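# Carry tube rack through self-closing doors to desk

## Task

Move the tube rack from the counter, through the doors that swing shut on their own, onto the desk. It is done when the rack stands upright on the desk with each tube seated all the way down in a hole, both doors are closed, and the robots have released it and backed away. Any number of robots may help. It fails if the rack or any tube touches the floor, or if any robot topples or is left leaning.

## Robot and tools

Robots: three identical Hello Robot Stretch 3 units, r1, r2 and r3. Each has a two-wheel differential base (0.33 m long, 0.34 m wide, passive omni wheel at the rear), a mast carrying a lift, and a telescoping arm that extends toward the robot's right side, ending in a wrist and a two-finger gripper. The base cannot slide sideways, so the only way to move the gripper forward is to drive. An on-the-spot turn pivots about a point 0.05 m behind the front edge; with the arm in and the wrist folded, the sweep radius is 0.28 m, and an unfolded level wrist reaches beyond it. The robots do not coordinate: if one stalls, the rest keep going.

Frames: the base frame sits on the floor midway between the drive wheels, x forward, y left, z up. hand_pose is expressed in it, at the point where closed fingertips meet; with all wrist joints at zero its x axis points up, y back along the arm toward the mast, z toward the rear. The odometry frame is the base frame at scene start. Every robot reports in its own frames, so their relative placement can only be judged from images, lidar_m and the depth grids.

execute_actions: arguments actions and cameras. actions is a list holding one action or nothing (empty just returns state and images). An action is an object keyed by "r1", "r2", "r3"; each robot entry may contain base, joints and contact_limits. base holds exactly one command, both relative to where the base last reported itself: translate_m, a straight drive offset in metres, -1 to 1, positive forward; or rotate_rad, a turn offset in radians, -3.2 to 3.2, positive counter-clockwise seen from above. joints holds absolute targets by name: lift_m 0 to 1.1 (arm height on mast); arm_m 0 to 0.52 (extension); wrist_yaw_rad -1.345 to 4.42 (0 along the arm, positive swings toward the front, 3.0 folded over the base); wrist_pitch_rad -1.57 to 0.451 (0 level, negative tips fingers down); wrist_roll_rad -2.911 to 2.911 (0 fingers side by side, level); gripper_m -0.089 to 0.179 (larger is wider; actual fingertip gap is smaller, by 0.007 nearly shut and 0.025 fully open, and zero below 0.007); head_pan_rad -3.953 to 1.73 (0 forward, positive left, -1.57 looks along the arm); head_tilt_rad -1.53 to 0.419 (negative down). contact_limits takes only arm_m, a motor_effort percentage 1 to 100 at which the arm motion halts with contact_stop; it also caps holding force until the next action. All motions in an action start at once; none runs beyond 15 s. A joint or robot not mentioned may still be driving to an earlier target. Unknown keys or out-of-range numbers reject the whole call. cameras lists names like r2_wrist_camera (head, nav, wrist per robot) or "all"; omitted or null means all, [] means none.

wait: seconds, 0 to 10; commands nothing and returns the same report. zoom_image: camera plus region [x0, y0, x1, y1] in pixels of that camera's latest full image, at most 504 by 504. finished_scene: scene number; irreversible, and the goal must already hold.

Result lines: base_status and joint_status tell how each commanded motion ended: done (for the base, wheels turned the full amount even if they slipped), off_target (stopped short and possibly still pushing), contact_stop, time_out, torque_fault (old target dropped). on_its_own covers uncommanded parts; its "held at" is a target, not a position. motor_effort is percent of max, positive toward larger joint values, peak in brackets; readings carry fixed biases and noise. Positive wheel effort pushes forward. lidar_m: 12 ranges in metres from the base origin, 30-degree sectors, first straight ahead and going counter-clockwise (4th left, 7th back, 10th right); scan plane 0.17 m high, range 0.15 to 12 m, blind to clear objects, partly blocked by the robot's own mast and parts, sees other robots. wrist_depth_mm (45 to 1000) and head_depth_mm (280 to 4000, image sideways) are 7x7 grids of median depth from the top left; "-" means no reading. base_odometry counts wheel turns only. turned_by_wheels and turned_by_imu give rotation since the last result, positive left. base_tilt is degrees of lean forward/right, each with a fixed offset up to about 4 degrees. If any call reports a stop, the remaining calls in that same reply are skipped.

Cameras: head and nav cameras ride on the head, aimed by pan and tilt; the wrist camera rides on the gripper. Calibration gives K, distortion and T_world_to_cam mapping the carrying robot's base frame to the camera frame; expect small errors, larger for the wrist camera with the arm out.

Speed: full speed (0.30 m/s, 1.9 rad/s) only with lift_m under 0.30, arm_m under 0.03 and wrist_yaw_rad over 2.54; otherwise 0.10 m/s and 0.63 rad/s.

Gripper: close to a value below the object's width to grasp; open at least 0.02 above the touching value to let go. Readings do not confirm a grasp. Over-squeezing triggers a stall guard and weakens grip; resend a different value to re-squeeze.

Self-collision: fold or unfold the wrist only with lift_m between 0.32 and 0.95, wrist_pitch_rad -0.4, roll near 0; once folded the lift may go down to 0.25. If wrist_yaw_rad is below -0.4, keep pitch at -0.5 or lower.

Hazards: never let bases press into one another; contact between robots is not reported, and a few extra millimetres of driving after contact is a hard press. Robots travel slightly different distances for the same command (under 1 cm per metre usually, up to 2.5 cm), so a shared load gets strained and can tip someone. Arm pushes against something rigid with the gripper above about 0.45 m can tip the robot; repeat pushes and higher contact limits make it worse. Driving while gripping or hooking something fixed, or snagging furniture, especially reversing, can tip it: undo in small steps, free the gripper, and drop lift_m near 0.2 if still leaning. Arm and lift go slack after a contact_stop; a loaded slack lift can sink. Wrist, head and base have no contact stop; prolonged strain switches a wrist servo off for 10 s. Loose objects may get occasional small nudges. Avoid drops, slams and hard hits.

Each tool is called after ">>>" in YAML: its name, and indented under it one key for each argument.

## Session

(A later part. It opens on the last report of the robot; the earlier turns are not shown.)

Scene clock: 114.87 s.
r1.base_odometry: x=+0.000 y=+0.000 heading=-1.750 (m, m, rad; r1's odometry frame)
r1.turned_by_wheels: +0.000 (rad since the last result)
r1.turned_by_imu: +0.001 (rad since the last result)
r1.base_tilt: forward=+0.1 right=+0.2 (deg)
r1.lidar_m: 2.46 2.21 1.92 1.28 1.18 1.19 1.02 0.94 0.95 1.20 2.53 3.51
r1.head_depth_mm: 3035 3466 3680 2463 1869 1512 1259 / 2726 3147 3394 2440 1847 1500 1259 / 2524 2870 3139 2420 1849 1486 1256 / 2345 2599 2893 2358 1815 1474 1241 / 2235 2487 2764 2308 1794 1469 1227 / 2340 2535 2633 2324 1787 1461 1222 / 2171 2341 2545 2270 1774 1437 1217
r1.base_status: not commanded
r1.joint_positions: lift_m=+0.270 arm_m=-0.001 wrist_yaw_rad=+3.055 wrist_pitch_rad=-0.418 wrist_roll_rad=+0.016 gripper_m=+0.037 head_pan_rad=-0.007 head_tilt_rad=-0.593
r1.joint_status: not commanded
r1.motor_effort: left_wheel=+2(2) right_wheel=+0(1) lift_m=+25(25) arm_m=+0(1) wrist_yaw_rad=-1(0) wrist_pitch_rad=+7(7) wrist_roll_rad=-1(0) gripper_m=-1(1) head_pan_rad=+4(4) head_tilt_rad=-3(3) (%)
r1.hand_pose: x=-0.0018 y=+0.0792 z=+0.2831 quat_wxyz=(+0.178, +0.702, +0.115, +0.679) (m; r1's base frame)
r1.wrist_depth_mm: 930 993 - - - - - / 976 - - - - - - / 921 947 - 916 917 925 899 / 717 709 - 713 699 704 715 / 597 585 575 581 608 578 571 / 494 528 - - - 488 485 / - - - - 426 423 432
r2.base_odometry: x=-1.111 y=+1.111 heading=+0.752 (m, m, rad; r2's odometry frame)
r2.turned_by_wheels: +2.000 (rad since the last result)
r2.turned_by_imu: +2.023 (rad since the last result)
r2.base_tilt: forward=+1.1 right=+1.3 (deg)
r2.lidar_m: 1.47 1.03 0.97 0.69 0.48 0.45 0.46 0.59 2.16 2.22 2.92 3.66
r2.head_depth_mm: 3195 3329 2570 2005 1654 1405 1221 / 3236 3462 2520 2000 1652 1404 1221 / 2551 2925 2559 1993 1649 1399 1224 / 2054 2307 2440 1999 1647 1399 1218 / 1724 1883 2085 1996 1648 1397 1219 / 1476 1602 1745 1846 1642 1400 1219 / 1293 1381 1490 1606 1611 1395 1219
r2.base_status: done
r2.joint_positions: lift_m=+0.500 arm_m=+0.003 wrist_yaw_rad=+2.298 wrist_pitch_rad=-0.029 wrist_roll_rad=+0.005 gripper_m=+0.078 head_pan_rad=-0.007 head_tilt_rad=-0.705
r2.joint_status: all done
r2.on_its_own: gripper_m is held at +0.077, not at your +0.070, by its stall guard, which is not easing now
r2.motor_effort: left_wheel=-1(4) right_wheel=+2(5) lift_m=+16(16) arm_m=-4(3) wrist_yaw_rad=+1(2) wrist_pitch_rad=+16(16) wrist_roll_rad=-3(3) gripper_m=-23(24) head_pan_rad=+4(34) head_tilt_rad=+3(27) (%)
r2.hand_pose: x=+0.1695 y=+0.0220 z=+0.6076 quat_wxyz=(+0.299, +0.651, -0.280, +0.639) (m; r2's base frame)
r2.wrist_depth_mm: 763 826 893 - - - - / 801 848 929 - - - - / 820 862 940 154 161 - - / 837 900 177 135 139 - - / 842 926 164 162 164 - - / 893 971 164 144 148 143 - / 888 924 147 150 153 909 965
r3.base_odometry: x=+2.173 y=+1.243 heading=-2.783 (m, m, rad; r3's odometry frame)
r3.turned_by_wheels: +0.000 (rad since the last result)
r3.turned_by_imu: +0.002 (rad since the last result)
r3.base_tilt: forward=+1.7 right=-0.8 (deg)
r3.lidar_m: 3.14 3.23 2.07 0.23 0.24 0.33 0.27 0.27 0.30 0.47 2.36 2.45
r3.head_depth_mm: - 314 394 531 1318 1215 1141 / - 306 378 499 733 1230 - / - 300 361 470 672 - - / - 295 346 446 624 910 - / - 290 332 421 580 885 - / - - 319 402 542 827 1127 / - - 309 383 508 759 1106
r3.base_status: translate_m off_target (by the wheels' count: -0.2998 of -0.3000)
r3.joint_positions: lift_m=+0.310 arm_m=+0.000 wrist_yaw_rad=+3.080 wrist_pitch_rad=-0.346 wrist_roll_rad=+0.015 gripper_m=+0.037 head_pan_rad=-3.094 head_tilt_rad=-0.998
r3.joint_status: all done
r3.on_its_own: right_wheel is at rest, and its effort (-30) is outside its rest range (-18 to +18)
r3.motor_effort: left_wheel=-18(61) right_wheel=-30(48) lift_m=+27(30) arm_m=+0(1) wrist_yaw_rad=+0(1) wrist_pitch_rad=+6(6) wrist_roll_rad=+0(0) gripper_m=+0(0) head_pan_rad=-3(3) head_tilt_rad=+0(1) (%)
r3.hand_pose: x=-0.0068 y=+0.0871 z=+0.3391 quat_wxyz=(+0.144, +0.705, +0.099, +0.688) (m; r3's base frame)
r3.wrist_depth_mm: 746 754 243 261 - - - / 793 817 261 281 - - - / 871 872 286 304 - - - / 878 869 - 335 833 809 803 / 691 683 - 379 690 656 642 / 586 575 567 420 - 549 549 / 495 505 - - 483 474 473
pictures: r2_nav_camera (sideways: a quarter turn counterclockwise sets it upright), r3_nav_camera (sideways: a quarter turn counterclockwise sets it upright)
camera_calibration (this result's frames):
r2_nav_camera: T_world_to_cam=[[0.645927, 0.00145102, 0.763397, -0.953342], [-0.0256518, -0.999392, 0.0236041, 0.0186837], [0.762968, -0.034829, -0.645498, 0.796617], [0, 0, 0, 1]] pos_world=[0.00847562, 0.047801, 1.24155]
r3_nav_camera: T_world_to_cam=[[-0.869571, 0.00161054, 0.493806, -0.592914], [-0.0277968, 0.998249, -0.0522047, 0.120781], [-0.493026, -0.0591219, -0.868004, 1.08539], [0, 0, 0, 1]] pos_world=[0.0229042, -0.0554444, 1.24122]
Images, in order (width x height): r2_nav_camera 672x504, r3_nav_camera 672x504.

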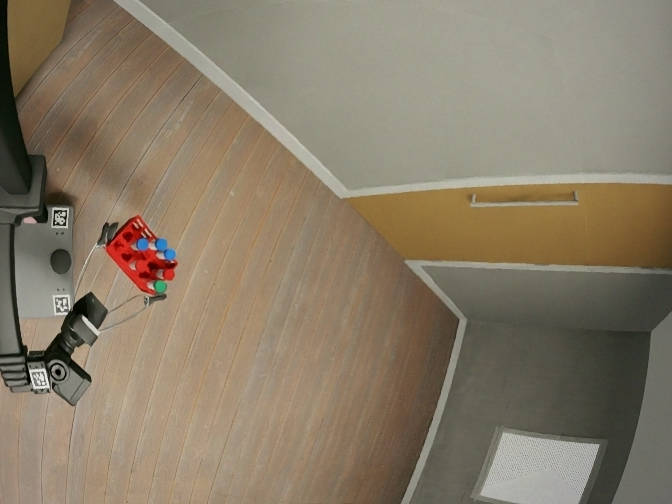

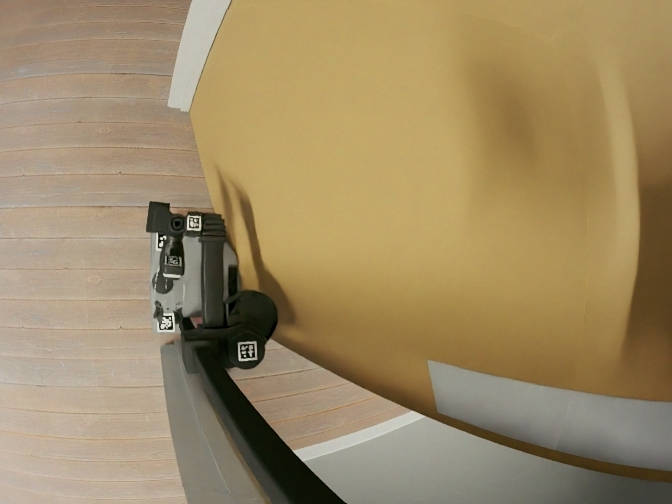

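>>> execute_actions:
  actions:
    - {"r3":{"base":{"translate_m":-0.3}},"r2":{"base":{"rotate_rad":-0.6},"joints":{"lift_m":0.29,"wrist_yaw_rad":2.58}},"r1":{"base":{"rotate_rad":-0.15}}}
  cameras: ["r2_nav_camera","r3_nav_camera"]

>>> execute_actions:
  actions:
    - {"r3":{"base":{"translate_m":-0.3},"joints":{"head_tilt_rad":-0.8}},"r2":{"base":{"translate_m":1}},"r1":{"base":{"translate_m":1}}}
  cameras: ["r1_nav_camera","r2_nav_camera","r3_nav_camera"]

Scene clock: 129.47 s.
r1.base_odometry: x=+0.000 y=+0.000 heading=-1.900 (m, m, rad; r1's odometry frame)
r1.turned_by_wheels: -0.150 (rad since the last result)
r1.turned_by_imu: -0.147 (rad since the last result)
r1.base_tilt: forward=+0.2 right=+0.1 (deg)
r1.lidar_m: 2.60 2.22 2.21 1.38 1.18 1.18 1.09 0.94 0.94 1.08 1.86 3.16
r1.head_depth_mm: 3327 3483 3544 2472 1881 1518 1264 / 3382 3797 3462 2438 1841 1505 1265 / 2964 3378 3466 2388 1840 1487 1251 / 2713 2964 3209 2374 1831 1485 1235 / 2479 2698 2949 2336 1806 1466 1226 / 2251 2458 2717 2305 1780 1448 1219 / 3096 3596 2804 2301 1771 1445 1220
r1.base_status: done
r1.joint_positions: lift_m=+0.270 arm_m=-0.001 wrist_yaw_rad=+3.055 wrist_pitch_rad=-0.418 wrist_roll_rad=+0.016 gripper_m=+0.037 head_pan_rad=-0.007 head_tilt_rad=-0.593
r1.joint_status: not commanded
r1.motor_effort: left_wheel=+2(10) right_wheel=-1(4) lift_m=+24(24) arm_m=+1(0) wrist_yaw_rad=+0(0) wrist_pitch_rad=+7(7) wrist_roll_rad=-1(0) gripper_m=+0(0) head_pan_rad=+4(4) head_tilt_rad=-3(3) (%)
r1.hand_pose: x=-0.0018 y=+0.0792 z=+0.2831 quat_wxyz=(+0.178, +0.702, +0.115, +0.679) (m; r1's base frame)
r1.wrist_depth_mm: 930 - - - - - - / 961 - - - - - - / 931 924 - 895 918 906 925 / 723 713 - 704 716 709 706 / 584 579 582 583 602 582 588 / 493 521 - - - 485 490 / - - - - 423 421 428
r2.base_odometry: x=-1.111 y=+1.111 heading=+0.152 (m, m, rad; r2's odometry frame)
r2.turned_by_wheels: -0.600 (rad since the last result)
r2.turned_by_imu: -0.607 (rad since the last result)
r2.base_tilt: forward=+1.1 right=+1.3 (deg)
r2.lidar_m: 3.66 1.62 1.06 0.97 0.98 0.49 0.45 0.45 0.55 1.10 2.19 2.72
r2.head_depth_mm: 3473 3506 2545 1997 1659 1403 1222 / 3403 3501 2532 1998 1649 1402 1220 / 3339 3508 2546 2013 1653 1399 1217 / 3249 3480 2516 1987 1642 1402 1217 / 3238 3469 2534 1998 1642 1403 1218 / 3236 3374 2532 2001 1646 1392 1213 / 3132 3336 2529 2012 1644 1401 1219
r2.base_status: done
r2.joint_positions: lift_m=+0.290 arm_m=+0.003 wrist_yaw_rad=+2.578 wrist_pitch_rad=-0.030 wrist_roll_rad=+0.005 gripper_m=+0.078 head_pan_rad=-0.007 head_tilt_rad=-0.705
r2.joint_status: all done
r2.on_its_own: gripper_m is held at +0.077, not at your +0.070, by its stall guard, which is not easing now
r2.motor_effort: left_wheel=+2(5) right_wheel=+0(2) lift_m=+16(16) arm_m=-3(4) wrist_yaw_rad=+2(3) wrist_pitch_rad=+16(16) wrist_roll_rad=-2(3) gripper_m=-23(23) head_pan_rad=+4(4) head_tilt_rad=+2(3) (%)
r2.hand_pose: x=+0.1152 y=+0.0681 z=+0.3975 quat_wxyz=(+0.207, +0.683, -0.187, +0.675) (m; r2's base frame)
r2.wrist_depth_mm: 743 838 - - - - - / 751 881 - - - - - / 788 905 - 154 161 - - / 792 902 177 136 139 - - / 799 883 163 163 164 - - / 778 776 164 144 148 143 862 / 645 629 146 151 153 626 664
r3.base_odometry: x=+2.454 y=+1.349 heading=-2.783 (m, m, rad; r3's odometry frame)
r3.turned_by_wheels: +0.000 (rad since the last result)
r3.turned_by_imu: -0.001 (rad since the last result)
r3.base_tilt: forward=+1.7 right=-0.8 (deg)
r3.lidar_m: 3.43 0.33 0.30 0.72 0.84 1.13 0.28 0.25 0.25 0.30 0.56 2.73
r3.head_depth_mm: 1928 2068 1735 1525 1349 1215 1140 / 1921 2048 1751 1524 1355 1251 - / 302 360 458 1448 1334 - - / 289 324 396 510 709 1019 - / - 301 355 444 588 840 - / - 288 324 394 502 698 976 / - - 300 353 438 578 852
r3.base_status: done
r3.joint_positions: lift_m=+0.310 arm_m=+0.000 wrist_yaw_rad=+3.080 wrist_pitch_rad=-0.346 wrist_roll_rad=+0.015 gripper_m=+0.037 head_pan_rad=-3.094 head_tilt_rad=-0.998
r3.joint_status: not commanded
r3.motor_effort: left_wheel=-14(28) right_wheel=-18(41) lift_m=+27(27) arm_m=-1(0) wrist_yaw_rad=+1(0) wrist_pitch_rad=+6(6) wrist_roll_rad=+0(0) gripper_m=+0(0) head_pan_rad=-3(4) head_tilt_rad=-1(0) (%)
r3.hand_pose: x=-0.0068 y=+0.0871 z=+0.3391 quat_wxyz=(+0.144, +0.705, +0.099, +0.688) (m; r3's base frame)
r3.wrist_depth_mm: 739 748 771 783 585 322 268 / 797 803 838 876 603 326 288 / 857 882 923 906 628 333 314 / 872 866 - 853 639 357 351 / 701 695 - 679 532 390 593 / 575 570 574 565 - 432 532 / 495 508 - - 482 461 469
pictures: r2_nav_camera (sideways: a quarter turn counterclockwise sets it upright), r3_nav_camera (sideways: a quarter turn counterclockwise sets it upright)
camera_calibration (this result's frames):
r2_nav_camera: T_world_to_cam=[[0.645884, 0.00146185, 0.763434, -0.953389], [-0.0256368, -0.999393, 0.023603, 0.0186849], [0.763005, -0.0348168, -0.645454, 0.796561], [0, 0, 0, 1]] pos_world=[0.00847827, 0.047801, 1.24155]
r3_nav_camera: T_world_to_cam=[[-0.86957, 0.00161076, 0.493806, -0.592914], [-0.0277966, 0.998249, -0.0522047, 0.120781], [-0.493026, -0.0591218, -0.868004, 1.08539], [0, 0, 0, 1]] pos_world=[0.0229042, -0.0554444, 1.24122]
Images, in order (width x height): r2_nav_camera 672x504, r3_nav_camera 672x504.

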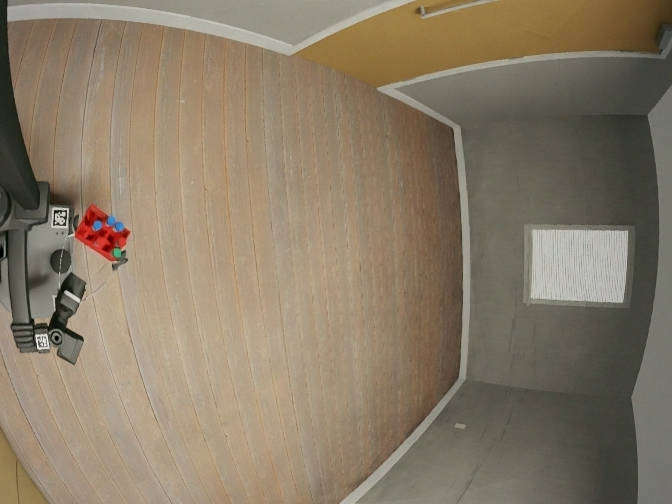

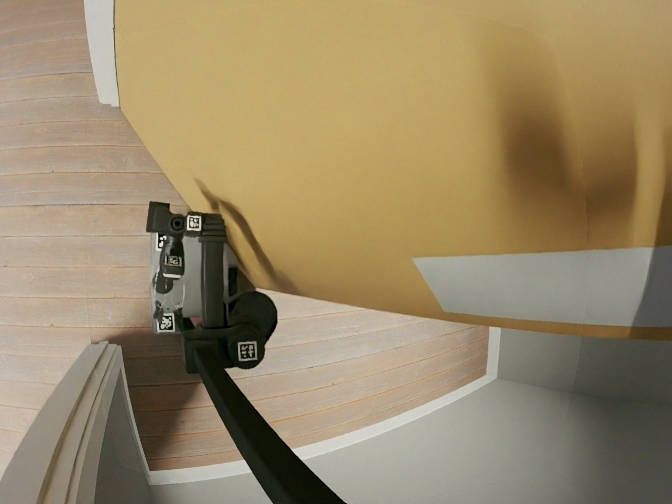

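Scene clock: 134.50 s.
r1.base_odometry: x=-0.323 y=-0.946 heading=-1.900 (m, m, rad; r1's odometry frame)
r1.turned_by_wheels: +0.000 (rad since the last result)
r1.turned_by_imu: +0.000 (rad since the last result)
r1.base_tilt: forward=+0.1 right=+0.2 (deg)
r1.lidar_m: 1.76 1.64 1.53 1.75 1.89 1.89 1.91 1.64 1.64 1.89 2.45 2.58
r1.head_depth_mm: 2585 2811 3007 2481 1860 1513 1266 / 2291 2636 2984 2390 1855 1499 1257 / 2030 2280 2612 2387 1835 1489 1249 / 1838 2037 2307 2363 1817 1475 1246 / 1673 1843 2064 2214 1808 1460 1231 / 1530 1674 1844 2066 1797 1449 1224 / 1416 1547 1675 1859 1756 1436 1212
r1.base_status: done
r1.joint_positions: lift_m=+0.270 arm_m=-0.001 wrist_yaw_rad=+3.055 wrist_pitch_rad=-0.418 wrist_roll_rad=+0.016 gripper_m=+0.037 head_pan_rad=-0.007 head_tilt_rad=-0.594
r1.joint_status: not commanded
r1.motor_effort: left_wheel=+1(11) right_wheel=-1(3) lift_m=+25(25) arm_m=+0(0) wrist_yaw_rad=+1(0) wrist_pitch_rad=+7(7) wrist_roll_rad=+0(1) gripper_m=-1(1) head_pan_rad=+4(4) head_tilt_rad=-2(3) (%)
r1.hand_pose: x=-0.0018 y=+0.0792 z=+0.2832 quat_wxyz=(+0.178, +0.702, +0.115, +0.679) (m; r1's base frame)
r1.wrist_depth_mm: - - - - - - - / - - - - - - - / 894 918 - 935 892 910 892 / 707 717 - 712 696 698 699 / 582 586 586 585 605 568 587 / 482 515 - - - 494 490 / - - - - 429 422 423
r2.base_odometry: x=-0.122 y=+1.263 heading=+0.152 (m, m, rad; r2's odometry frame)
r2.turned_by_wheels: +0.000 (rad since the last result)
r2.turned_by_imu: +0.005 (rad since the last result)
r2.base_tilt: forward=+1.1 right=+1.3 (deg)
r2.lidar_m: 2.69 1.83 1.21 1.10 1.12 1.40 1.44 1.45 2.20 2.03 2.05 2.56
r2.head_depth_mm: 2515 2819 2552 2020 1654 1401 1225 / 2485 2778 2567 1998 1650 1405 1222 / 2411 2733 2548 1987 1653 1406 1218 / 2403 2673 2558 1995 1652 1402 1212 / 2351 2632 2539 1999 1648 1406 1218 / 2335 2577 2543 1999 1643 1402 1214 / 2291 2541 2550 2003 1646 1400 1220
r2.base_status: done
r2.joint_positions: lift_m=+0.290 arm_m=+0.003 wrist_yaw_rad=+2.579 wrist_pitch_rad=-0.030 wrist_roll_rad=+0.005 gripper_m=+0.078 head_pan_rad=-0.007 head_tilt_rad=-0.704
r2.joint_status: not commanded
r2.on_its_own: gripper_m is held at +0.077, not at your +0.070, by its stall guard, which is not easing now
r2.motor_effort: left_wheel=+1(9) right_wheel=+0(5) lift_m=+16(16) arm_m=-3(4) wrist_yaw_rad=+2(1) wrist_pitch_rad=+16(16) wrist_roll_rad=-2(3) gripper_m=-24(23) head_pan_rad=+4(4) head_tilt_rad=+2(3) (%)
r2.hand_pose: x=+0.1150 y=+0.0682 z=+0.3975 quat_wxyz=(+0.206, +0.684, -0.187, +0.675) (m; r2's base frame)
r2.wrist_depth_mm: 850 943 - - - - - / 853 958 - - - - - / 882 - - 155 161 - - / 914 - 177 136 140 - - / 917 - 163 163 164 - - / 806 774 164 144 147 142 881 / 648 652 147 151 152 619 659
r3.base_odometry: x=+2.735 y=+1.454 heading=-2.783 (m, m, rad; r3's odometry frame)
r3.turned_by_wheels: +0.000 (rad since the last result)
r3.turned_by_imu: -0.001 (rad since the last result)
r3.base_tilt: forward=+1.8 right=-0.7 (deg)
r3.lidar_m: 2.12 0.54 0.69 0.81 0.83 1.11 1.73 0.24 0.23 0.25 0.36 3.15
r3.head_depth_mm: 1516 1699 2024 1812 1512 1307 1157 / 1534 1708 1986 1813 1521 1312 1177 / 1587 1822 2032 1803 1521 1316 1193 / 1598 1820 2076 1812 1525 1317 1167 / 1614 1845 2107 1828 1521 1322 1161 / 1620 1835 2110 1832 1538 1315 606 / 1596 1816 2044 1829 1517 409 482
r3.base_status: done
r3.joint_positions: lift_m=+0.310 arm_m=+0.000 wrist_yaw_rad=+3.080 wrist_pitch_rad=-0.346 wrist_roll_rad=+0.015 gripper_m=+0.037 head_pan_rad=-3.094 head_tilt_rad=-0.804
r3.joint_status: all done
r3.motor_effort: left_wheel=-10(23) right_wheel=-6(27) lift_m=+27(27) arm_m=-1(0) wrist_yaw_rad=+0(0) wrist_pitch_rad=+5(6) wrist_roll_rad=+0(0) gripper_m=+0(0) head_pan_rad=-4(4) head_tilt_rad=+2(16) (%)
r3.hand_pose: x=-0.0068 y=+0.0871 z=+0.3391 quat_wxyz=(+0.144, +0.705, +0.099, +0.688) (m; r3's base frame)
r3.wrist_depth_mm: 721 751 768 784 799 799 565 / 777 791 831 836 890 818 574 / 840 870 887 905 939 835 581 / 871 841 - 846 822 771 584 / 701 694 - 674 702 653 583 / 579 578 573 558 - 553 538 / 490 502 - - 479 472 463
pictures: r1_nav_camera (sideways: a quarter turn counterclockwise sets it upright), r2_nav_camera (sideways: a quarter turn counterclockwise sets it upright), r3_nav_camera (sideways: a quarter turn counterclockwise sets it upright)
camera_calibration (this result's frames):
r1_nav_camera: T_world_to_cam=[[0.588724, 0.0349565, 0.807578, -1.0145], [0.0478768, -0.998818, 0.00833235, 0.0437393], [0.806915, 0.0337588, -0.589702, 0.720738], [0, 0, 0, 1]] pos_world=[0.0135922, 0.0548198, 1.24394]
r2_nav_camera: T_world_to_cam=[[0.645223, 0.00156544, 0.763992, -0.954113], [-0.025504, -0.999396, 0.023587, 0.018705], [0.763568, -0.0347037, -0.644794, 0.795698], [0, 0, 0, 1]] pos_world=[0.00852313, 0.047801, 1.24156]
r3_nav_camera: T_world_to_cam=[[-0.757852, 0.00692318, 0.65239, -0.800199], [-0.0382475, 0.997753, -0.0550186, 0.124522], [-0.651304, -0.0666483, -0.755884, 0.940599], [0, 0, 0, 1]] pos_world=[0.0109462, -0.056013, 1.23988]
Images, in order (width x height): r1_nav_camera 672x504, r2_nav_camera 672x504, r3_nav_camera 672x504.

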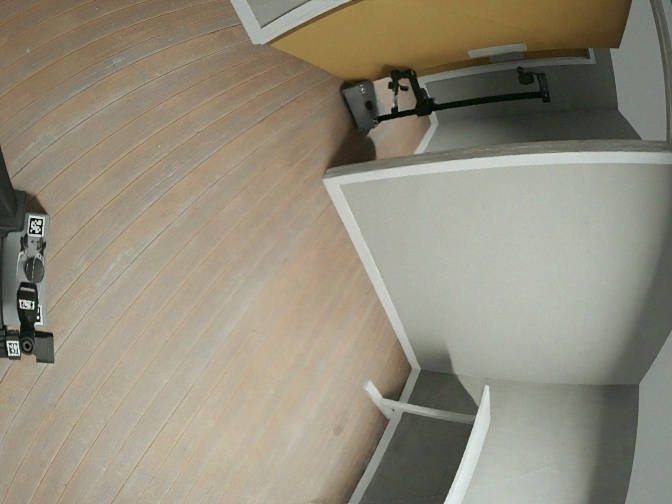

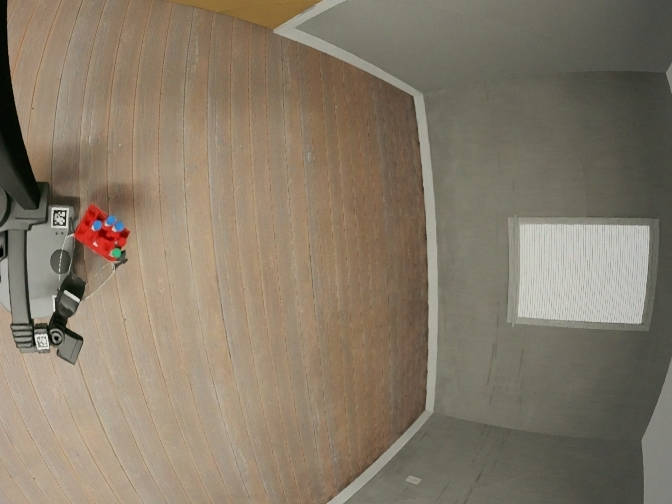

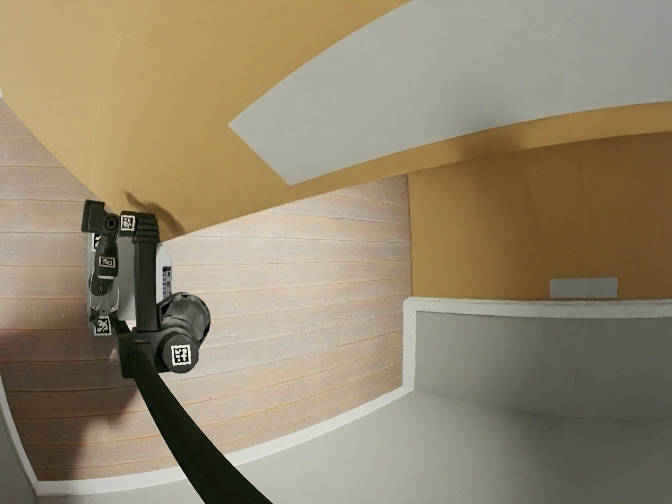

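>>> execute_actions:
  actions:
    - {"r3":{"base":{"rotate_rad":0.08},"joints":{"lift_m":0.29}},"r2":{"base":{"translate_m":0.15}},"r1":{"base":{"rotate_rad":0.37}}}
  cameras: []

>>> execute_actions:
  actions:
    - {"r3":{"base":{"translate_m":-1}},"r2":{"base":{"rotate_rad":1.4}},"r1":{"base":{"translate_m":1}}}
  cameras: ["r1_nav_camera","r3_nav_camera"]

>>> execute_actions:
  actions:
    - {"r3":{"base":{"translate_m":-0.35},"joints":{"head_tilt_rad":-1}},"r1":{"base":{"translate_m":0.2}}}
  cameras: ["r1_nav_camera"]

>>> execute_actions:
  actions:
    - {"r1":{"base":{"rotate_rad":-2.7},"joints":{"head_pan_rad":-3.1,"head_tilt_rad":-1}}}
  cameras: ["r1_nav_camera","r2_nav_camera","r3_nav_camera"]

Scene clock: 154.30 s.
r1.base_odometry: x=-0.323 y=-0.946 heading=-1.530 (m, m, rad; r1's odometry frame)
r1.turned_by_wheels: +0.370 (rad since the last result)
r1.turned_by_imu: +0.368 (rad since the last result)
r1.base_tilt: forward=+0.2 right=+0.1 (deg)
r1.lidar_m: 1.65 1.53 1.62 1.91 1.91 2.02 1.67 1.64 1.75 2.59 2.45 1.97
r1.head_depth_mm: 1610 1800 2073 2311 1875 1515 1265 / 1524 1704 1952 2212 1848 1502 1252 / 1457 1620 1832 2105 1847 1490 1247 / 1391 1553 1730 1973 1825 1477 1236 / 3142 3435 3151 2225 1816 1455 1228 / 3321 3669 2417 2315 1776 1454 1219 / 3183 3521 2252 2237 1758 1445 1216
r1.base_status: done
r1.joint_positions: lift_m=+0.270 arm_m=-0.001 wrist_yaw_rad=+3.055 wrist_pitch_rad=-0.418 wrist_roll_rad=+0.016 gripper_m=+0.037 head_pan_rad=-0.007 head_tilt_rad=-0.594
r1.joint_status: not commanded
r1.motor_effort: left_wheel=-1(9) right_wheel=+2(5) lift_m=+25(25) arm_m=+0(0) wrist_yaw_rad=+0(1) wrist_pitch_rad=+7(7) wrist_roll_rad=+0(0) gripper_m=+0(1) head_pan_rad=+4(4) head_tilt_rad=-2(3) (%)
r1.hand_pose: x=-0.0018 y=+0.0792 z=+0.2832 quat_wxyz=(+0.178, +0.702, +0.115, +0.679) (m; r1's base frame)
r1.wrist_depth_mm: - - - - - - - / - - - - - - - / 929 919 - 929 890 929 889 / 702 707 - 713 714 700 707 / 593 591 586 579 605 573 583 / 494 526 - - - 492 490 / - - - - 426 425 424
r2.base_odometry: x=+0.026 y=+1.286 heading=+0.152 (m, m, rad; r2's odometry frame)
r2.turned_by_wheels: +0.000 (rad since the last result)
r2.turned_by_imu: +0.001 (rad since the last result)
r2.base_tilt: forward=+1.1 right=+1.3 (deg)
r2.lidar_m: 2.54 1.86 1.22 1.12 1.14 1.43 1.59 1.60 2.17 2.01 2.03 2.54
r2.head_depth_mm: 2375 2665 2551 2010 1652 1403 1222 / 2341 2619 2549 2007 1649 1400 1222 / 2281 2582 2563 2000 1645 1398 1219 / 2253 2527 2559 2004 1649 1395 1216 / 2229 2476 2561 1986 1644 1404 1221 / 2194 2438 2531 1998 1646 1405 1218 / 2151 2396 2547 1989 1649 1403 1215
r2.base_status: done
r2.joint_positions: lift_m=+0.290 arm_m=+0.003 wrist_yaw_rad=+2.579 wrist_pitch_rad=-0.030 wrist_roll_rad=+0.005 gripper_m=+0.078 head_pan_rad=-0.007 head_tilt_rad=-0.703
r2.joint_status: not commanded
r2.on_its_own: gripper_m is held at +0.077, not at your +0.070, by its stall guard, which is not easing now
r2.motor_effort: left_wheel=+2(8) right_wheel=+0(6) lift_m=+16(16) arm_m=-3(3) wrist_yaw_rad=+1(1) wrist_pitch_rad=+16(16) wrist_roll_rad=-3(3) gripper_m=-23(23) head_pan_rad=+4(4) head_tilt_rad=+2(2) (%)
r2.hand_pose: x=+0.1150 y=+0.0682 z=+0.3975 quat_wxyz=(+0.206, +0.684, -0.187, +0.675) (m; r2's base frame)
r2.wrist_depth_mm: 849 969 - - - - - / 870 - - - - - - / 880 - - 155 161 - - / 909 - 177 136 140 - - / 937 - 163 162 164 - - / 808 784 164 144 147 142 854 / 645 630 147 151 153 630 659
r3.base_odometry: x=+2.735 y=+1.454 heading=-2.704 (m, m, rad; r3's odometry frame)
r3.turned_by_wheels: +0.080 (rad since the last result)
r3.turned_by_imu: +0.078 (rad since the last result)
r3.base_tilt: forward=+1.7 right=-0.8 (deg)
r3.lidar_m: 2.12 0.54 0.75 0.81 0.85 1.21 1.73 0.24 0.24 0.26 0.40 2.19
r3.head_depth_mm: 1479 1677 1935 1808 1525 1313 1148 / 1575 1771 1995 1819 1518 1316 1178 / 1604 1793 2054 1829 1523 1308 1196 / 1587 1840 2070 1816 1529 1312 1160 / 1627 1876 2118 1817 1521 1316 1161 / 1647 1863 2107 1819 1539 1265 602 / 1601 1837 2085 1814 356 406 489
r3.base_status: done
r3.joint_positions: lift_m=+0.290 arm_m=+0.000 wrist_yaw_rad=+3.080 wrist_pitch_rad=-0.346 wrist_roll_rad=+0.015 gripper_m=+0.037 head_pan_rad=-3.094 head_tilt_rad=-0.803
r3.joint_status: all done
r3.motor_effort: left_wheel=-15(24) right_wheel=+5(15) lift_m=+23(23) arm_m=+0(1) wrist_yaw_rad=+0(1) wrist_pitch_rad=+6(6) wrist_roll_rad=+0(0) gripper_m=+0(0) head_pan_rad=-4(4) head_tilt_rad=+2(2) (%)
r3.hand_pose: x=-0.0068 y=+0.0871 z=+0.3193 quat_wxyz=(+0.144, +0.705, +0.099, +0.688) (m; r3's base frame)
r3.wrist_depth_mm: 756 764 781 784 780 794 615 / 816 823 833 832 846 855 617 / 900 881 881 909 882 898 626 / 823 814 - 803 792 773 609 / 655 662 - 635 661 625 593 / 544 546 543 535 - 534 521 / 472 495 - - 458 454 450
pictures: none
No camera images: the call's "cameras" was empty. Leave "cameras" out to get every camera's image.

Scene clock: 159.23 s.
r1.base_odometry: x=-0.282 y=-1.946 heading=-1.530 (m, m, rad; r1's odometry frame)
r1.turned_by_wheels: +0.000 (rad since the last result)
r1.turned_by_imu: +0.000 (rad since the last result)
r1.base_tilt: forward=+0.1 right=+0.2 (deg)
r1.lidar_m: 0.64 0.81 0.82 0.94 2.31 2.46 2.59 2.55 2.72 2.35 1.75 0.79
r1.head_depth_mm: 612 689 791 926 1117 1388 1264 / 581 653 742 858 1020 1262 1261 / 555 619 699 802 944 1135 1254 / 518 580 651 745 866 1034 1185 / 542 600 666 752 873 1039 1183 / 2444 800 883 994 1111 1286 1219 / 676 738 812 902 1017 1156 1216
r1.base_status: done
r1.joint_positions: lift_m=+0.270 arm_m=-0.001 wrist_yaw_rad=+3.055 wrist_pitch_rad=-0.418 wrist_roll_rad=+0.016 gripper_m=+0.037 head_pan_rad=-0.007 head_tilt_rad=-0.594
r1.joint_status: not commanded
r1.motor_effort: left_wheel=-2(8) right_wheel=+1(5) lift_m=+25(25) arm_m=+1(0) wrist_yaw_rad=+0(1) wrist_pitch_rad=+7(7) wrist_roll_rad=-1(1) gripper_m=-1(0) head_pan_rad=+4(4) head_tilt_rad=-3(3) (%)
r1.hand_pose: x=-0.0018 y=+0.0792 z=+0.2832 quat_wxyz=(+0.178, +0.702, +0.115, +0.679) (m; r1's base frame)
r1.wrist_depth_mm: - - - - 928 786 650 / - - - - 989 818 679 / 951 913 - 918 907 839 723 / 708 708 - 723 717 709 702 / 577 576 578 579 601 581 573 / 491 521 - - - 495 497 / - - - - 424 426 425
r2.base_odometry: x=+0.026 y=+1.286 heading=+1.552 (m, m, rad; r2's odometry frame)
r2.turned_by_wheels: +1.400 (rad since the last result)
r2.turned_by_imu: +1.408 (rad since the last result)
r2.base_tilt: forward=+1.1 right=+1.3 (deg)
r2.lidar_m: 1.13 1.12 1.28 1.59 1.59 1.77 2.01 2.01 2.27 2.55 2.44 1.34
r2.head_depth_mm: 1135 1282 1467 1725 1659 1402 1224 / 1101 1244 1417 1644 1642 1405 1220 / 1060 1192 1354 1567 1648 1397 1220 / 1031 1148 1298 1497 1634 1412 1222 / 997 1108 1249 1421 1593 1404 1218 / 967 1070 1200 1372 1549 1408 1216 / 930 1029 1155 1311 1497 1399 1223
r2.base_status: done
r2.joint_positions: lift_m=+0.290 arm_m=+0.003 wrist_yaw_rad=+2.579 wrist_pitch_rad=-0.030 wrist_roll_rad=+0.005 gripper_m=+0.078 head_pan_rad=-0.007 head_tilt_rad=-0.703
r2.joint_status: not commanded
r2.on_its_own: gripper_m is held at +0.077, not at your +0.070, by its stall guard, which is not easing now
r2.motor_effort: left_wheel=+0(7) right_wheel=+2(6) lift_m=+16(16) arm_m=-3(4) wrist_yaw_rad=+1(1) wrist_pitch_rad=+16(16) wrist_roll_rad=-2(3) gripper_m=-23(23) head_pan_rad=+4(4) head_tilt_rad=+1(2) (%)
r2.hand_pose: x=+0.1150 y=+0.0682 z=+0.3975 quat_wxyz=(+0.206, +0.684, -0.187, +0.675) (m; r2's base frame)
r2.wrist_depth_mm: - - - - - 928 779 / - - - - - 915 821 / - - - 154 162 931 828 / - - 176 136 139 999 852 / - - 164 162 165 525 855 / 806 775 164 144 147 143 829 / 645 640 146 151 153 626 661
r3.base_odometry: x=+3.640 y=+1.878 heading=-2.704 (m, m, rad; r3's odometry frame)
r3.turned_by_wheels: +0.000 (rad since the last result)
r3.turned_by_imu: +0.067 (rad since the last result)
r3.base_tilt: forward=+1.6 right=-0.8 (deg)
r3.lidar_m: 1.33 1.16 0.91 0.91 0.94 0.79 0.81 0.88 1.19 1.18 1.27 1.43
r3.head_depth_mm: 678 767 880 1045 1235 1291 1154 / 691 782 908 1069 1295 1319 1185 / 703 799 930 1102 1350 1322 1199 / 716 817 945 1127 1399 1320 1163 / 729 832 974 1169 1435 1326 1152 / 745 856 995 1195 1452 1316 1156 / 758 873 1024 1192 1440 1316 1165
r3.base_status: done
r3.joint_positions: lift_m=+0.290 arm_m=+0.000 wrist_yaw_rad=+3.082 wrist_pitch_rad=-0.346 wrist_roll_rad=+0.014 gripper_m=+0.037 head_pan_rad=-3.096 head_tilt_rad=-0.797
r3.joint_status: not commanded
r3.motor_effort: left_wheel=+0(35) right_wheel=+2(97) lift_m=+25(26) arm_m=+0(1) wrist_yaw_rad=-1(40) wrist_pitch_rad=+5(10) wrist_roll_rad=+1(1) gripper_m=+0(0) head_pan_rad=-2(4) head_tilt_rad=-2(1) (%)
r3.hand_pose: x=-0.0073 y=+0.0873 z=+0.3192 quat_wxyz=(+0.143, +0.704, +0.100, +0.688) (m; r3's base frame)
r3.wrist_depth_mm: 830 883 866 866 854 855 843 / 865 953 941 928 914 917 905 / 831 - - 996 977 940 945 / 795 830 - 811 800 773 765 / 680 659 - 639 663 627 617 / 547 552 541 542 - 528 519 / 473 487 - - 459 455 449
pictures: r1_nav_camera (sideways: a quarter turn counterclockwise sets it upright), r3_nav_camera (sideways: a quarter turn counterclockwise sets it upright)
camera_calibration (this result's frames):
r1_nav_camera: T_world_to_cam=[[0.588835, 0.0349707, 0.807497, -1.01439], [0.0479033, -0.998817, 0.00832479, 0.043749], [0.806833, 0.0337798, -0.589813, 0.720883], [0, 0, 0, 1]] pos_world=[0.0135829, 0.0548201, 1.24394]
r3_nav_camera: T_world_to_cam=[[-0.753682, 0.00883686, 0.65718, -0.806466], [-0.0363245, 0.997821, -0.0550758, 0.124585], [-0.656235, -0.0653814, -0.751719, 0.935213], [0, 0, 0, 1]] pos_world=[0.0104254, -0.0560417, 1.23987]
Images, in order (width x height): r1_nav_camera 672x504, r3_nav_camera 672x504.

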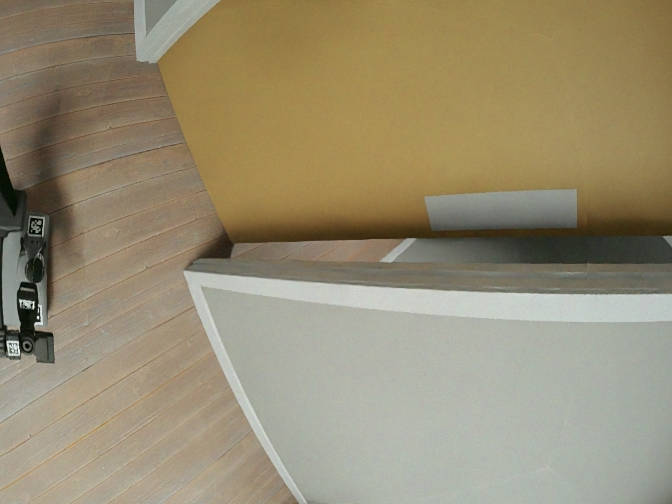

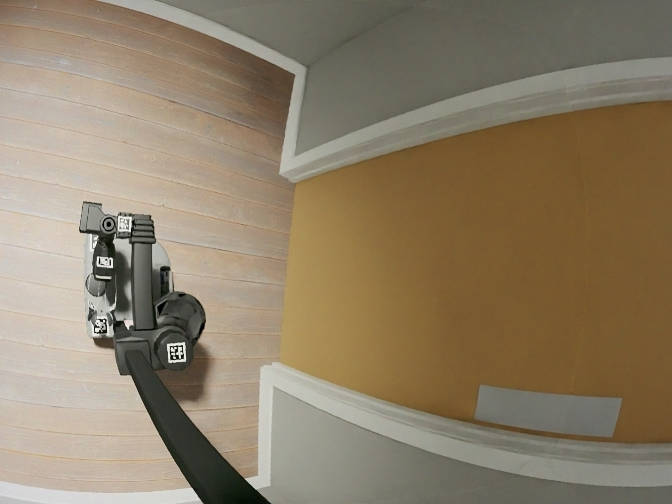

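Scene clock: 162.07 s.
r1.base_odometry: x=-0.274 y=-2.145 heading=-1.530 (m, m, rad; r1's odometry frame)
r1.turned_by_wheels: +0.000 (rad since the last result)
r1.turned_by_imu: +0.000 (rad since the last result)
r1.base_tilt: forward=+0.1 right=+0.1 (deg)
r1.lidar_m: 0.45 0.52 0.55 0.80 2.40 2.56 2.76 2.72 2.92 2.39 1.22 0.55
r1.head_depth_mm: 414 467 535 627 755 949 1207 / 393 441 501 581 688 847 1109 / 375 418 472 542 635 770 973 / 346 384 433 498 578 692 865 / 349 386 432 491 562 669 824 / 399 442 493 558 640 744 887 / 391 429 475 529 600 690 813
r1.base_status: done
r1.joint_positions: lift_m=+0.270 arm_m=-0.001 wrist_yaw_rad=+3.055 wrist_pitch_rad=-0.418 wrist_roll_rad=+0.016 gripper_m=+0.037 head_pan_rad=-0.007 head_tilt_rad=-0.594
r1.joint_status: not commanded
r1.motor_effort: left_wheel=-1(9) right_wheel=+1(6) lift_m=+25(25) arm_m=+0(0) wrist_yaw_rad=-1(0) wrist_pitch_rad=+7(7) wrist_roll_rad=+0(1) gripper_m=+0(1) head_pan_rad=+4(4) head_tilt_rad=-2(3) (%)
r1.hand_pose: x=-0.0018 y=+0.0792 z=+0.2832 quat_wxyz=(+0.178, +0.702, +0.115, +0.679) (m; r1's base frame)
r1.wrist_depth_mm: - - - 968 758 565 449 / - - - - 803 595 468 / 888 933 - 889 824 625 480 / 729 708 - 725 706 646 500 / 586 569 578 570 610 578 518 / 487 534 - - - 487 487 / - - - - 432 429 426
r2.base_odometry: x=+0.026 y=+1.286 heading=+1.552 (m, m, rad; r2's odometry frame)
r2.turned_by_wheels: +0.000 (rad since the last result)
r2.turned_by_imu: +0.000 (rad since the last result)
r2.base_tilt: forward=+1.1 right=+1.3 (deg)
r2.lidar_m: 1.13 1.12 1.28 1.59 1.58 1.78 2.01 2.01 2.28 2.54 2.44 1.34
r2.head_depth_mm: 1138 1286 1468 1736 1654 1410 1218 / 1101 1232 1411 1656 1653 1398 1221 / 1065 1190 1358 1565 1646 1407 1224 / 1029 1148 1304 1497 1634 1398 1219 / 996 1110 1254 1427 1590 1403 1218 / 969 1071 1205 1365 1555 1404 1221 / 932 1031 1157 1300 1499 1405 1215
r2.base_status: not commanded
r2.joint_positions: lift_m=+0.290 arm_m=+0.003 wrist_yaw_rad=+2.579 wrist_pitch_rad=-0.030 wrist_roll_rad=+0.005 gripper_m=+0.078 head_pan_rad=-0.007 head_tilt_rad=-0.703
r2.joint_status: not commanded
r2.on_its_own: gripper_m is held at +0.077, not at your +0.070, by its stall guard, which is not easing now
r2.motor_effort: left_wheel=+0(0) right_wheel=+2(2) lift_m=+16(16) arm_m=-3(4) wrist_yaw_rad=+1(1) wrist_pitch_rad=+16(16) wrist_roll_rad=-2(3) gripper_m=-23(24) head_pan_rad=+5(4) head_tilt_rad=+3(2) (%)
r2.hand_pose: x=+0.1150 y=+0.0682 z=+0.3975 quat_wxyz=(+0.206, +0.684, -0.187, +0.675) (m; r2's base frame)
r2.wrist_depth_mm: - - - - - 911 787 / - - - - - 925 811 / - - - 154 161 945 829 / - - 177 136 139 966 842 / - - 163 162 164 528 856 / 812 769 163 143 147 143 850 / 647 628 147 151 152 638 660
r3.base_odometry: x=+3.957 y=+2.026 heading=-2.704 (m, m, rad; r3's odometry frame)
r3.turned_by_wheels: +0.000 (rad since the last result)
r3.turned_by_imu: -0.001 (rad since the last result)
r3.base_tilt: forward=+1.6 right=-0.8 (deg)
r3.lidar_m: 1.82 1.21 0.96 0.94 0.51 0.48 0.47 0.51 0.66 1.14 1.23 1.84
r3.head_depth_mm: 405 474 572 717 967 1203 1140 / 414 485 587 741 1018 1256 - / 422 496 606 769 1063 1275 - / 429 507 621 798 1114 1247 - / 438 521 642 828 1182 1232 - / 448 534 660 863 1246 1237 1141 / 456 547 678 895 1236 1223 1118
r3.base_status: done
r3.joint_positions: lift_m=+0.290 arm_m=+0.000 wrist_yaw_rad=+3.081 wrist_pitch_rad=-0.346 wrist_roll_rad=+0.014 gripper_m=+0.037 head_pan_rad=-3.096 head_tilt_rad=-0.988
r3.joint_status: all done
r3.motor_effort: left_wheel=+1(9) right_wheel=+0(7) lift_m=+25(25) arm_m=+1(1) wrist_yaw_rad=-1(2) wrist_pitch_rad=+6(6) wrist_roll_rad=+0(0) gripper_m=+0(0) head_pan_rad=-3(3) head_tilt_rad=-4(18) (%)
r3.hand_pose: x=-0.0072 y=+0.0873 z=+0.3192 quat_wxyz=(+0.144, +0.704, +0.100, +0.688) (m; r3's base frame)
r3.wrist_depth_mm: 440 551 905 901 912 901 870 / 426 594 976 956 970 950 936 / 436 587 - - - 983 975 / 468 630 - 811 789 782 769 / 503 603 - 642 649 628 624 / 529 549 542 535 - 530 525 / 473 488 - - 456 456 452
pictures: r1_nav_camera (sideways: a quarter turn counterclockwise sets it upright)
camera_calibration (this result's frames):
r1_nav_camera: T_world_to_cam=[[0.588894, 0.0349766, 0.807453, -1.01434], [0.0479147, -0.998817, 0.00832074, 0.0437542], [0.806789, 0.0337888, -0.589873, 0.720961], [0, 0, 0, 1]] pos_world=[0.013578, 0.0548202, 1.24394]
Images, in order (width x height): r1_nav_camera 672x504.

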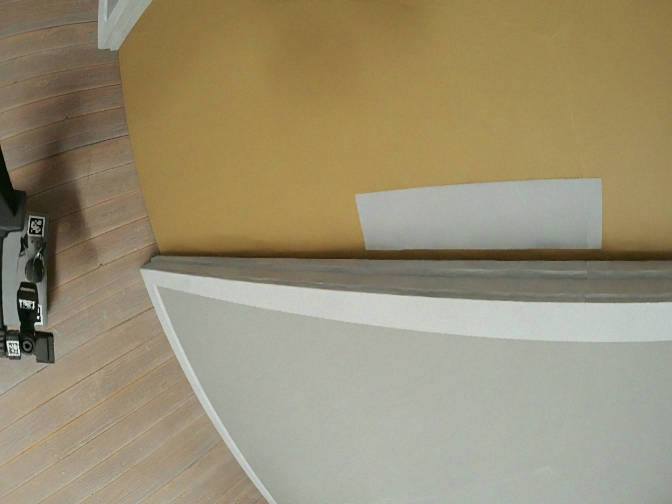

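Scene clock: 164.93 s.
r1.base_odometry: x=-0.274 y=-2.145 heading=+2.053 (m, m, rad; r1's odometry frame)
r1.turned_by_wheels: -2.700 (rad since the last result)
r1.turned_by_imu: -2.673 (rad since the last result)
r1.base_tilt: forward=+0.2 right=+0.1 (deg)
r1.lidar_m: 2.72 2.86 2.40 1.51 0.59 0.44 0.51 0.53 0.74 1.84 2.50 2.81
r1.head_depth_mm: 433 490 535 636 897 1206 - / 437 516 617 727 901 1217 1155 / 443 523 641 823 1051 1252 - / 448 531 651 836 1172 1272 - / 452 537 661 855 1211 1231 - / 458 545 673 873 1236 1202 - / 463 551 683 889 1268 1191 1083
r1.base_status: done
r1.joint_positions: lift_m=+0.270 arm_m=-0.001 wrist_yaw_rad=+3.055 wrist_pitch_rad=-0.418 wrist_roll_rad=+0.016 gripper_m=+0.037 head_pan_rad=-3.093 head_tilt_rad=-0.988
r1.joint_status: all done
r1.motor_effort: left_wheel=+1(12) right_wheel=-1(4) lift_m=+25(25) arm_m=+0(0) wrist_yaw_rad=+0(0) wrist_pitch_rad=+7(7) wrist_roll_rad=-1(0) gripper_m=+0(0) head_pan_rad=-4(53) head_tilt_rad=-5(35) (%)
r1.hand_pose: x=-0.0018 y=+0.0792 z=+0.2832 quat_wxyz=(+0.178, +0.702, +0.115, +0.679) (m; r1's base frame)
r1.wrist_depth_mm: 525 722 - - - - - / 514 710 - - - - - / 519 732 - 917 895 872 900 / 510 677 - 701 694 721 706 / 495 581 586 580 604 574 575 / 476 527 - - - 491 486 / - - - - 424 428 422
r2.base_odometry: x=+0.026 y=+1.286 heading=+1.552 (m, m, rad; r2's odometry frame)
r2.turned_by_wheels: +0.000 (rad since the last result)
r2.turned_by_imu: +0.000 (rad since the last result)
r2.base_tilt: forward=+1.1 right=+1.3 (deg)
r2.lidar_m: 1.13 1.12 1.28 1.59 1.59 1.78 2.01 2.01 2.28 2.55 2.43 1.34
r2.head_depth_mm: 1142 1288 1478 1727 1654 1401 1219 / 1100 1237 1417 1643 1650 1405 1218 / 1062 1191 1354 1568 1648 1403 1222 / 1031 1149 1301 1493 1634 1407 1222 / 1001 1107 1251 1434 1605 1397 1215 / 969 1066 1201 1371 1546 1396 1216 / 932 1033 1156 1308 1496 1394 1218
r2.base_status: not commanded
r2.joint_positions: lift_m=+0.290 arm_m=+0.003 wrist_yaw_rad=+2.579 wrist_pitch_rad=-0.030 wrist_roll_rad=+0.005 gripper_m=+0.078 head_pan_rad=-0.007 head_tilt_rad=-0.703
r2.joint_status: not commanded
r2.on_its_own: gripper_m is held at +0.077, not at your +0.070, by its stall guard, which is not easing now
r2.motor_effort: left_wheel=-1(1) right_wheel=+2(2) lift_m=+16(16) arm_m=-4(3) wrist_yaw_rad=+1(1) wrist_pitch_rad=+16(16) wrist_roll_rad=-3(3) gripper_m=-23(23) head_pan_rad=+4(4) head_tilt_rad=+2(3) (%)
r2.hand_pose: x=+0.1150 y=+0.0682 z=+0.3975 quat_wxyz=(+0.206, +0.684, -0.187, +0.675) (m; r2's base frame)
r2.wrist_depth_mm: - - - - - 922 792 / - - - - - 927 806 / - - - 154 160 932 838 / - - 176 136 140 987 834 / - - 163 163 164 533 856 / 827 777 163 144 147 143 832 / 646 639 147 151 153 624 663
r3.base_odometry: x=+3.957 y=+2.026 heading=-2.704 (m, m, rad; r3's odometry frame)
r3.turned_by_wheels: +0.000 (rad since the last result)
r3.turned_by_imu: +0.000 (rad since the last result)
r3.base_tilt: forward=+1.7 right=-0.6 (deg)
r3.lidar_m: 1.83 1.21 0.96 0.94 0.51 0.48 0.47 0.51 0.66 1.14 1.23 1.84
r3.head_depth_mm: 406 475 572 718 968 1200 1130 / 413 486 589 745 1014 1259 - / 421 497 604 768 1062 1276 - / 429 509 623 802 1116 1247 - / 440 522 639 831 1182 1222 - / 448 533 659 862 1253 1235 1136 / 457 548 679 901 1243 1235 1117
r3.base_status: not commanded
r3.joint_positions: lift_m=+0.290 arm_m=+0.000 wrist_yaw_rad=+3.081 wrist_pitch_rad=-0.346 wrist_roll_rad=+0.014 gripper_m=+0.037 head_pan_rad=-3.096 head_tilt_rad=-0.988
r3.joint_status: not commanded
r3.motor_effort: left_wheel=+0(0) right_wheel=+0(0) lift_m=+25(25) arm_m=+0(0) wrist_yaw_rad=-1(2) wrist_pitch_rad=+5(6) wrist_roll_rad=+0(1) gripper_m=-1(0) head_pan_rad=-3(3) head_tilt_rad=-5(4) (%)
r3.hand_pose: x=-0.0072 y=+0.0873 z=+0.3192 quat_wxyz=(+0.144, +0.704, +0.100, +0.688) (m; r3's base frame)
r3.wrist_depth_mm: 440 561 915 903 893 864 881 / 424 586 985 974 969 939 935 / 438 601 - - - 982 990 / 468 624 - 814 792 793 768 / 503 608 - 642 661 628 614 / 524 551 541 539 - 526 523 / 476 493 - - 457 456 453
pictures: r1_nav_camera (sideways: a quarter turn counterclockwise sets it upright), r2_nav_camera (sideways: a quarter turn counterclockwise sets it upright), r3_nav_camera (sideways: a quarter turn counterclockwise sets it upright)
camera_calibration (this result's frames):
r1_nav_camera: T_world_to_cam=[[-0.850869, -0.0800703, 0.519241, -0.62999], [-0.10178, 0.994717, -0.0133934, 0.0729354], [-0.515425, -0.0642444, -0.854523, 1.0732], [0, 0, 0, 1]] pos_world=[0.0245366, -0.0540467, 1.24516]
r2_nav_camera: T_world_to_cam=[[0.644946, 0.00158642, 0.764227, -0.954417], [-0.0254831, -0.999397, 0.0235802, 0.0187136], [0.763803, -0.0346828, -0.644516, 0.795336], [0, 0, 0, 1]] pos_world=[0.00854363, 0.0478009, 1.24156]
r3_nav_camera: T_world_to_cam=[[-0.864773, 0.00380573, 0.502149, -0.603811], [-0.026029, 0.998287, -0.0523916, 0.121014], [-0.501488, -0.0583772, -0.863193, 1.07919], [0, 0, 0, 1]] pos_world=[0.0221936, -0.0555089, 1.2411]
Images, in order (width x height): r1_nav_camera 672x504, r2_nav_camera 672x504, r3_nav_camera 672x504.

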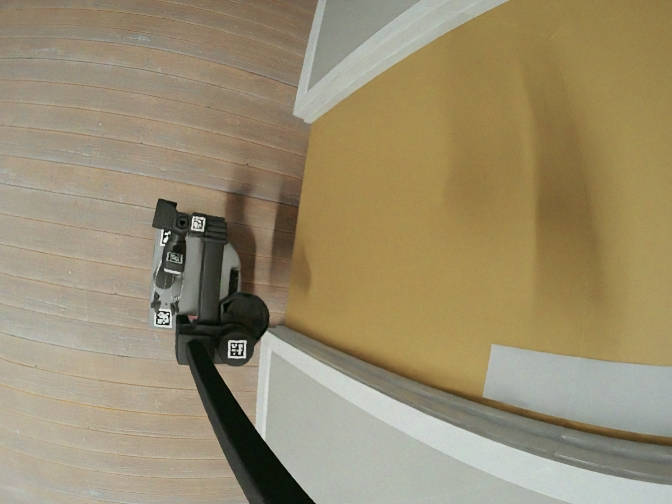

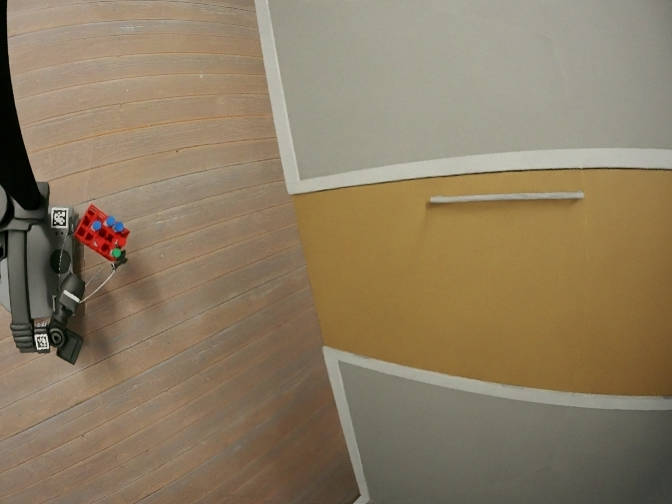

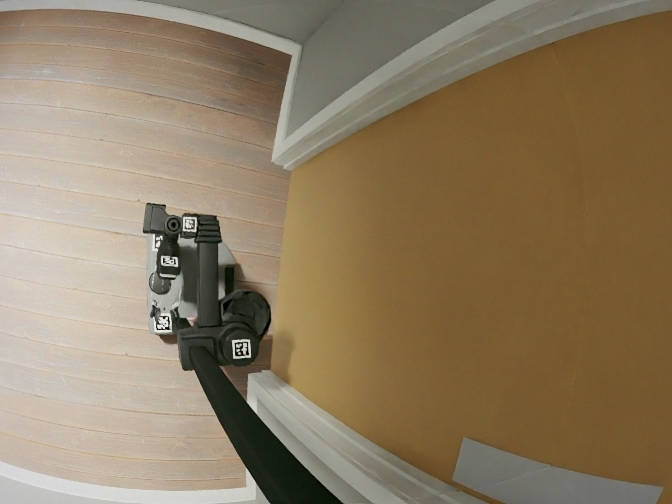

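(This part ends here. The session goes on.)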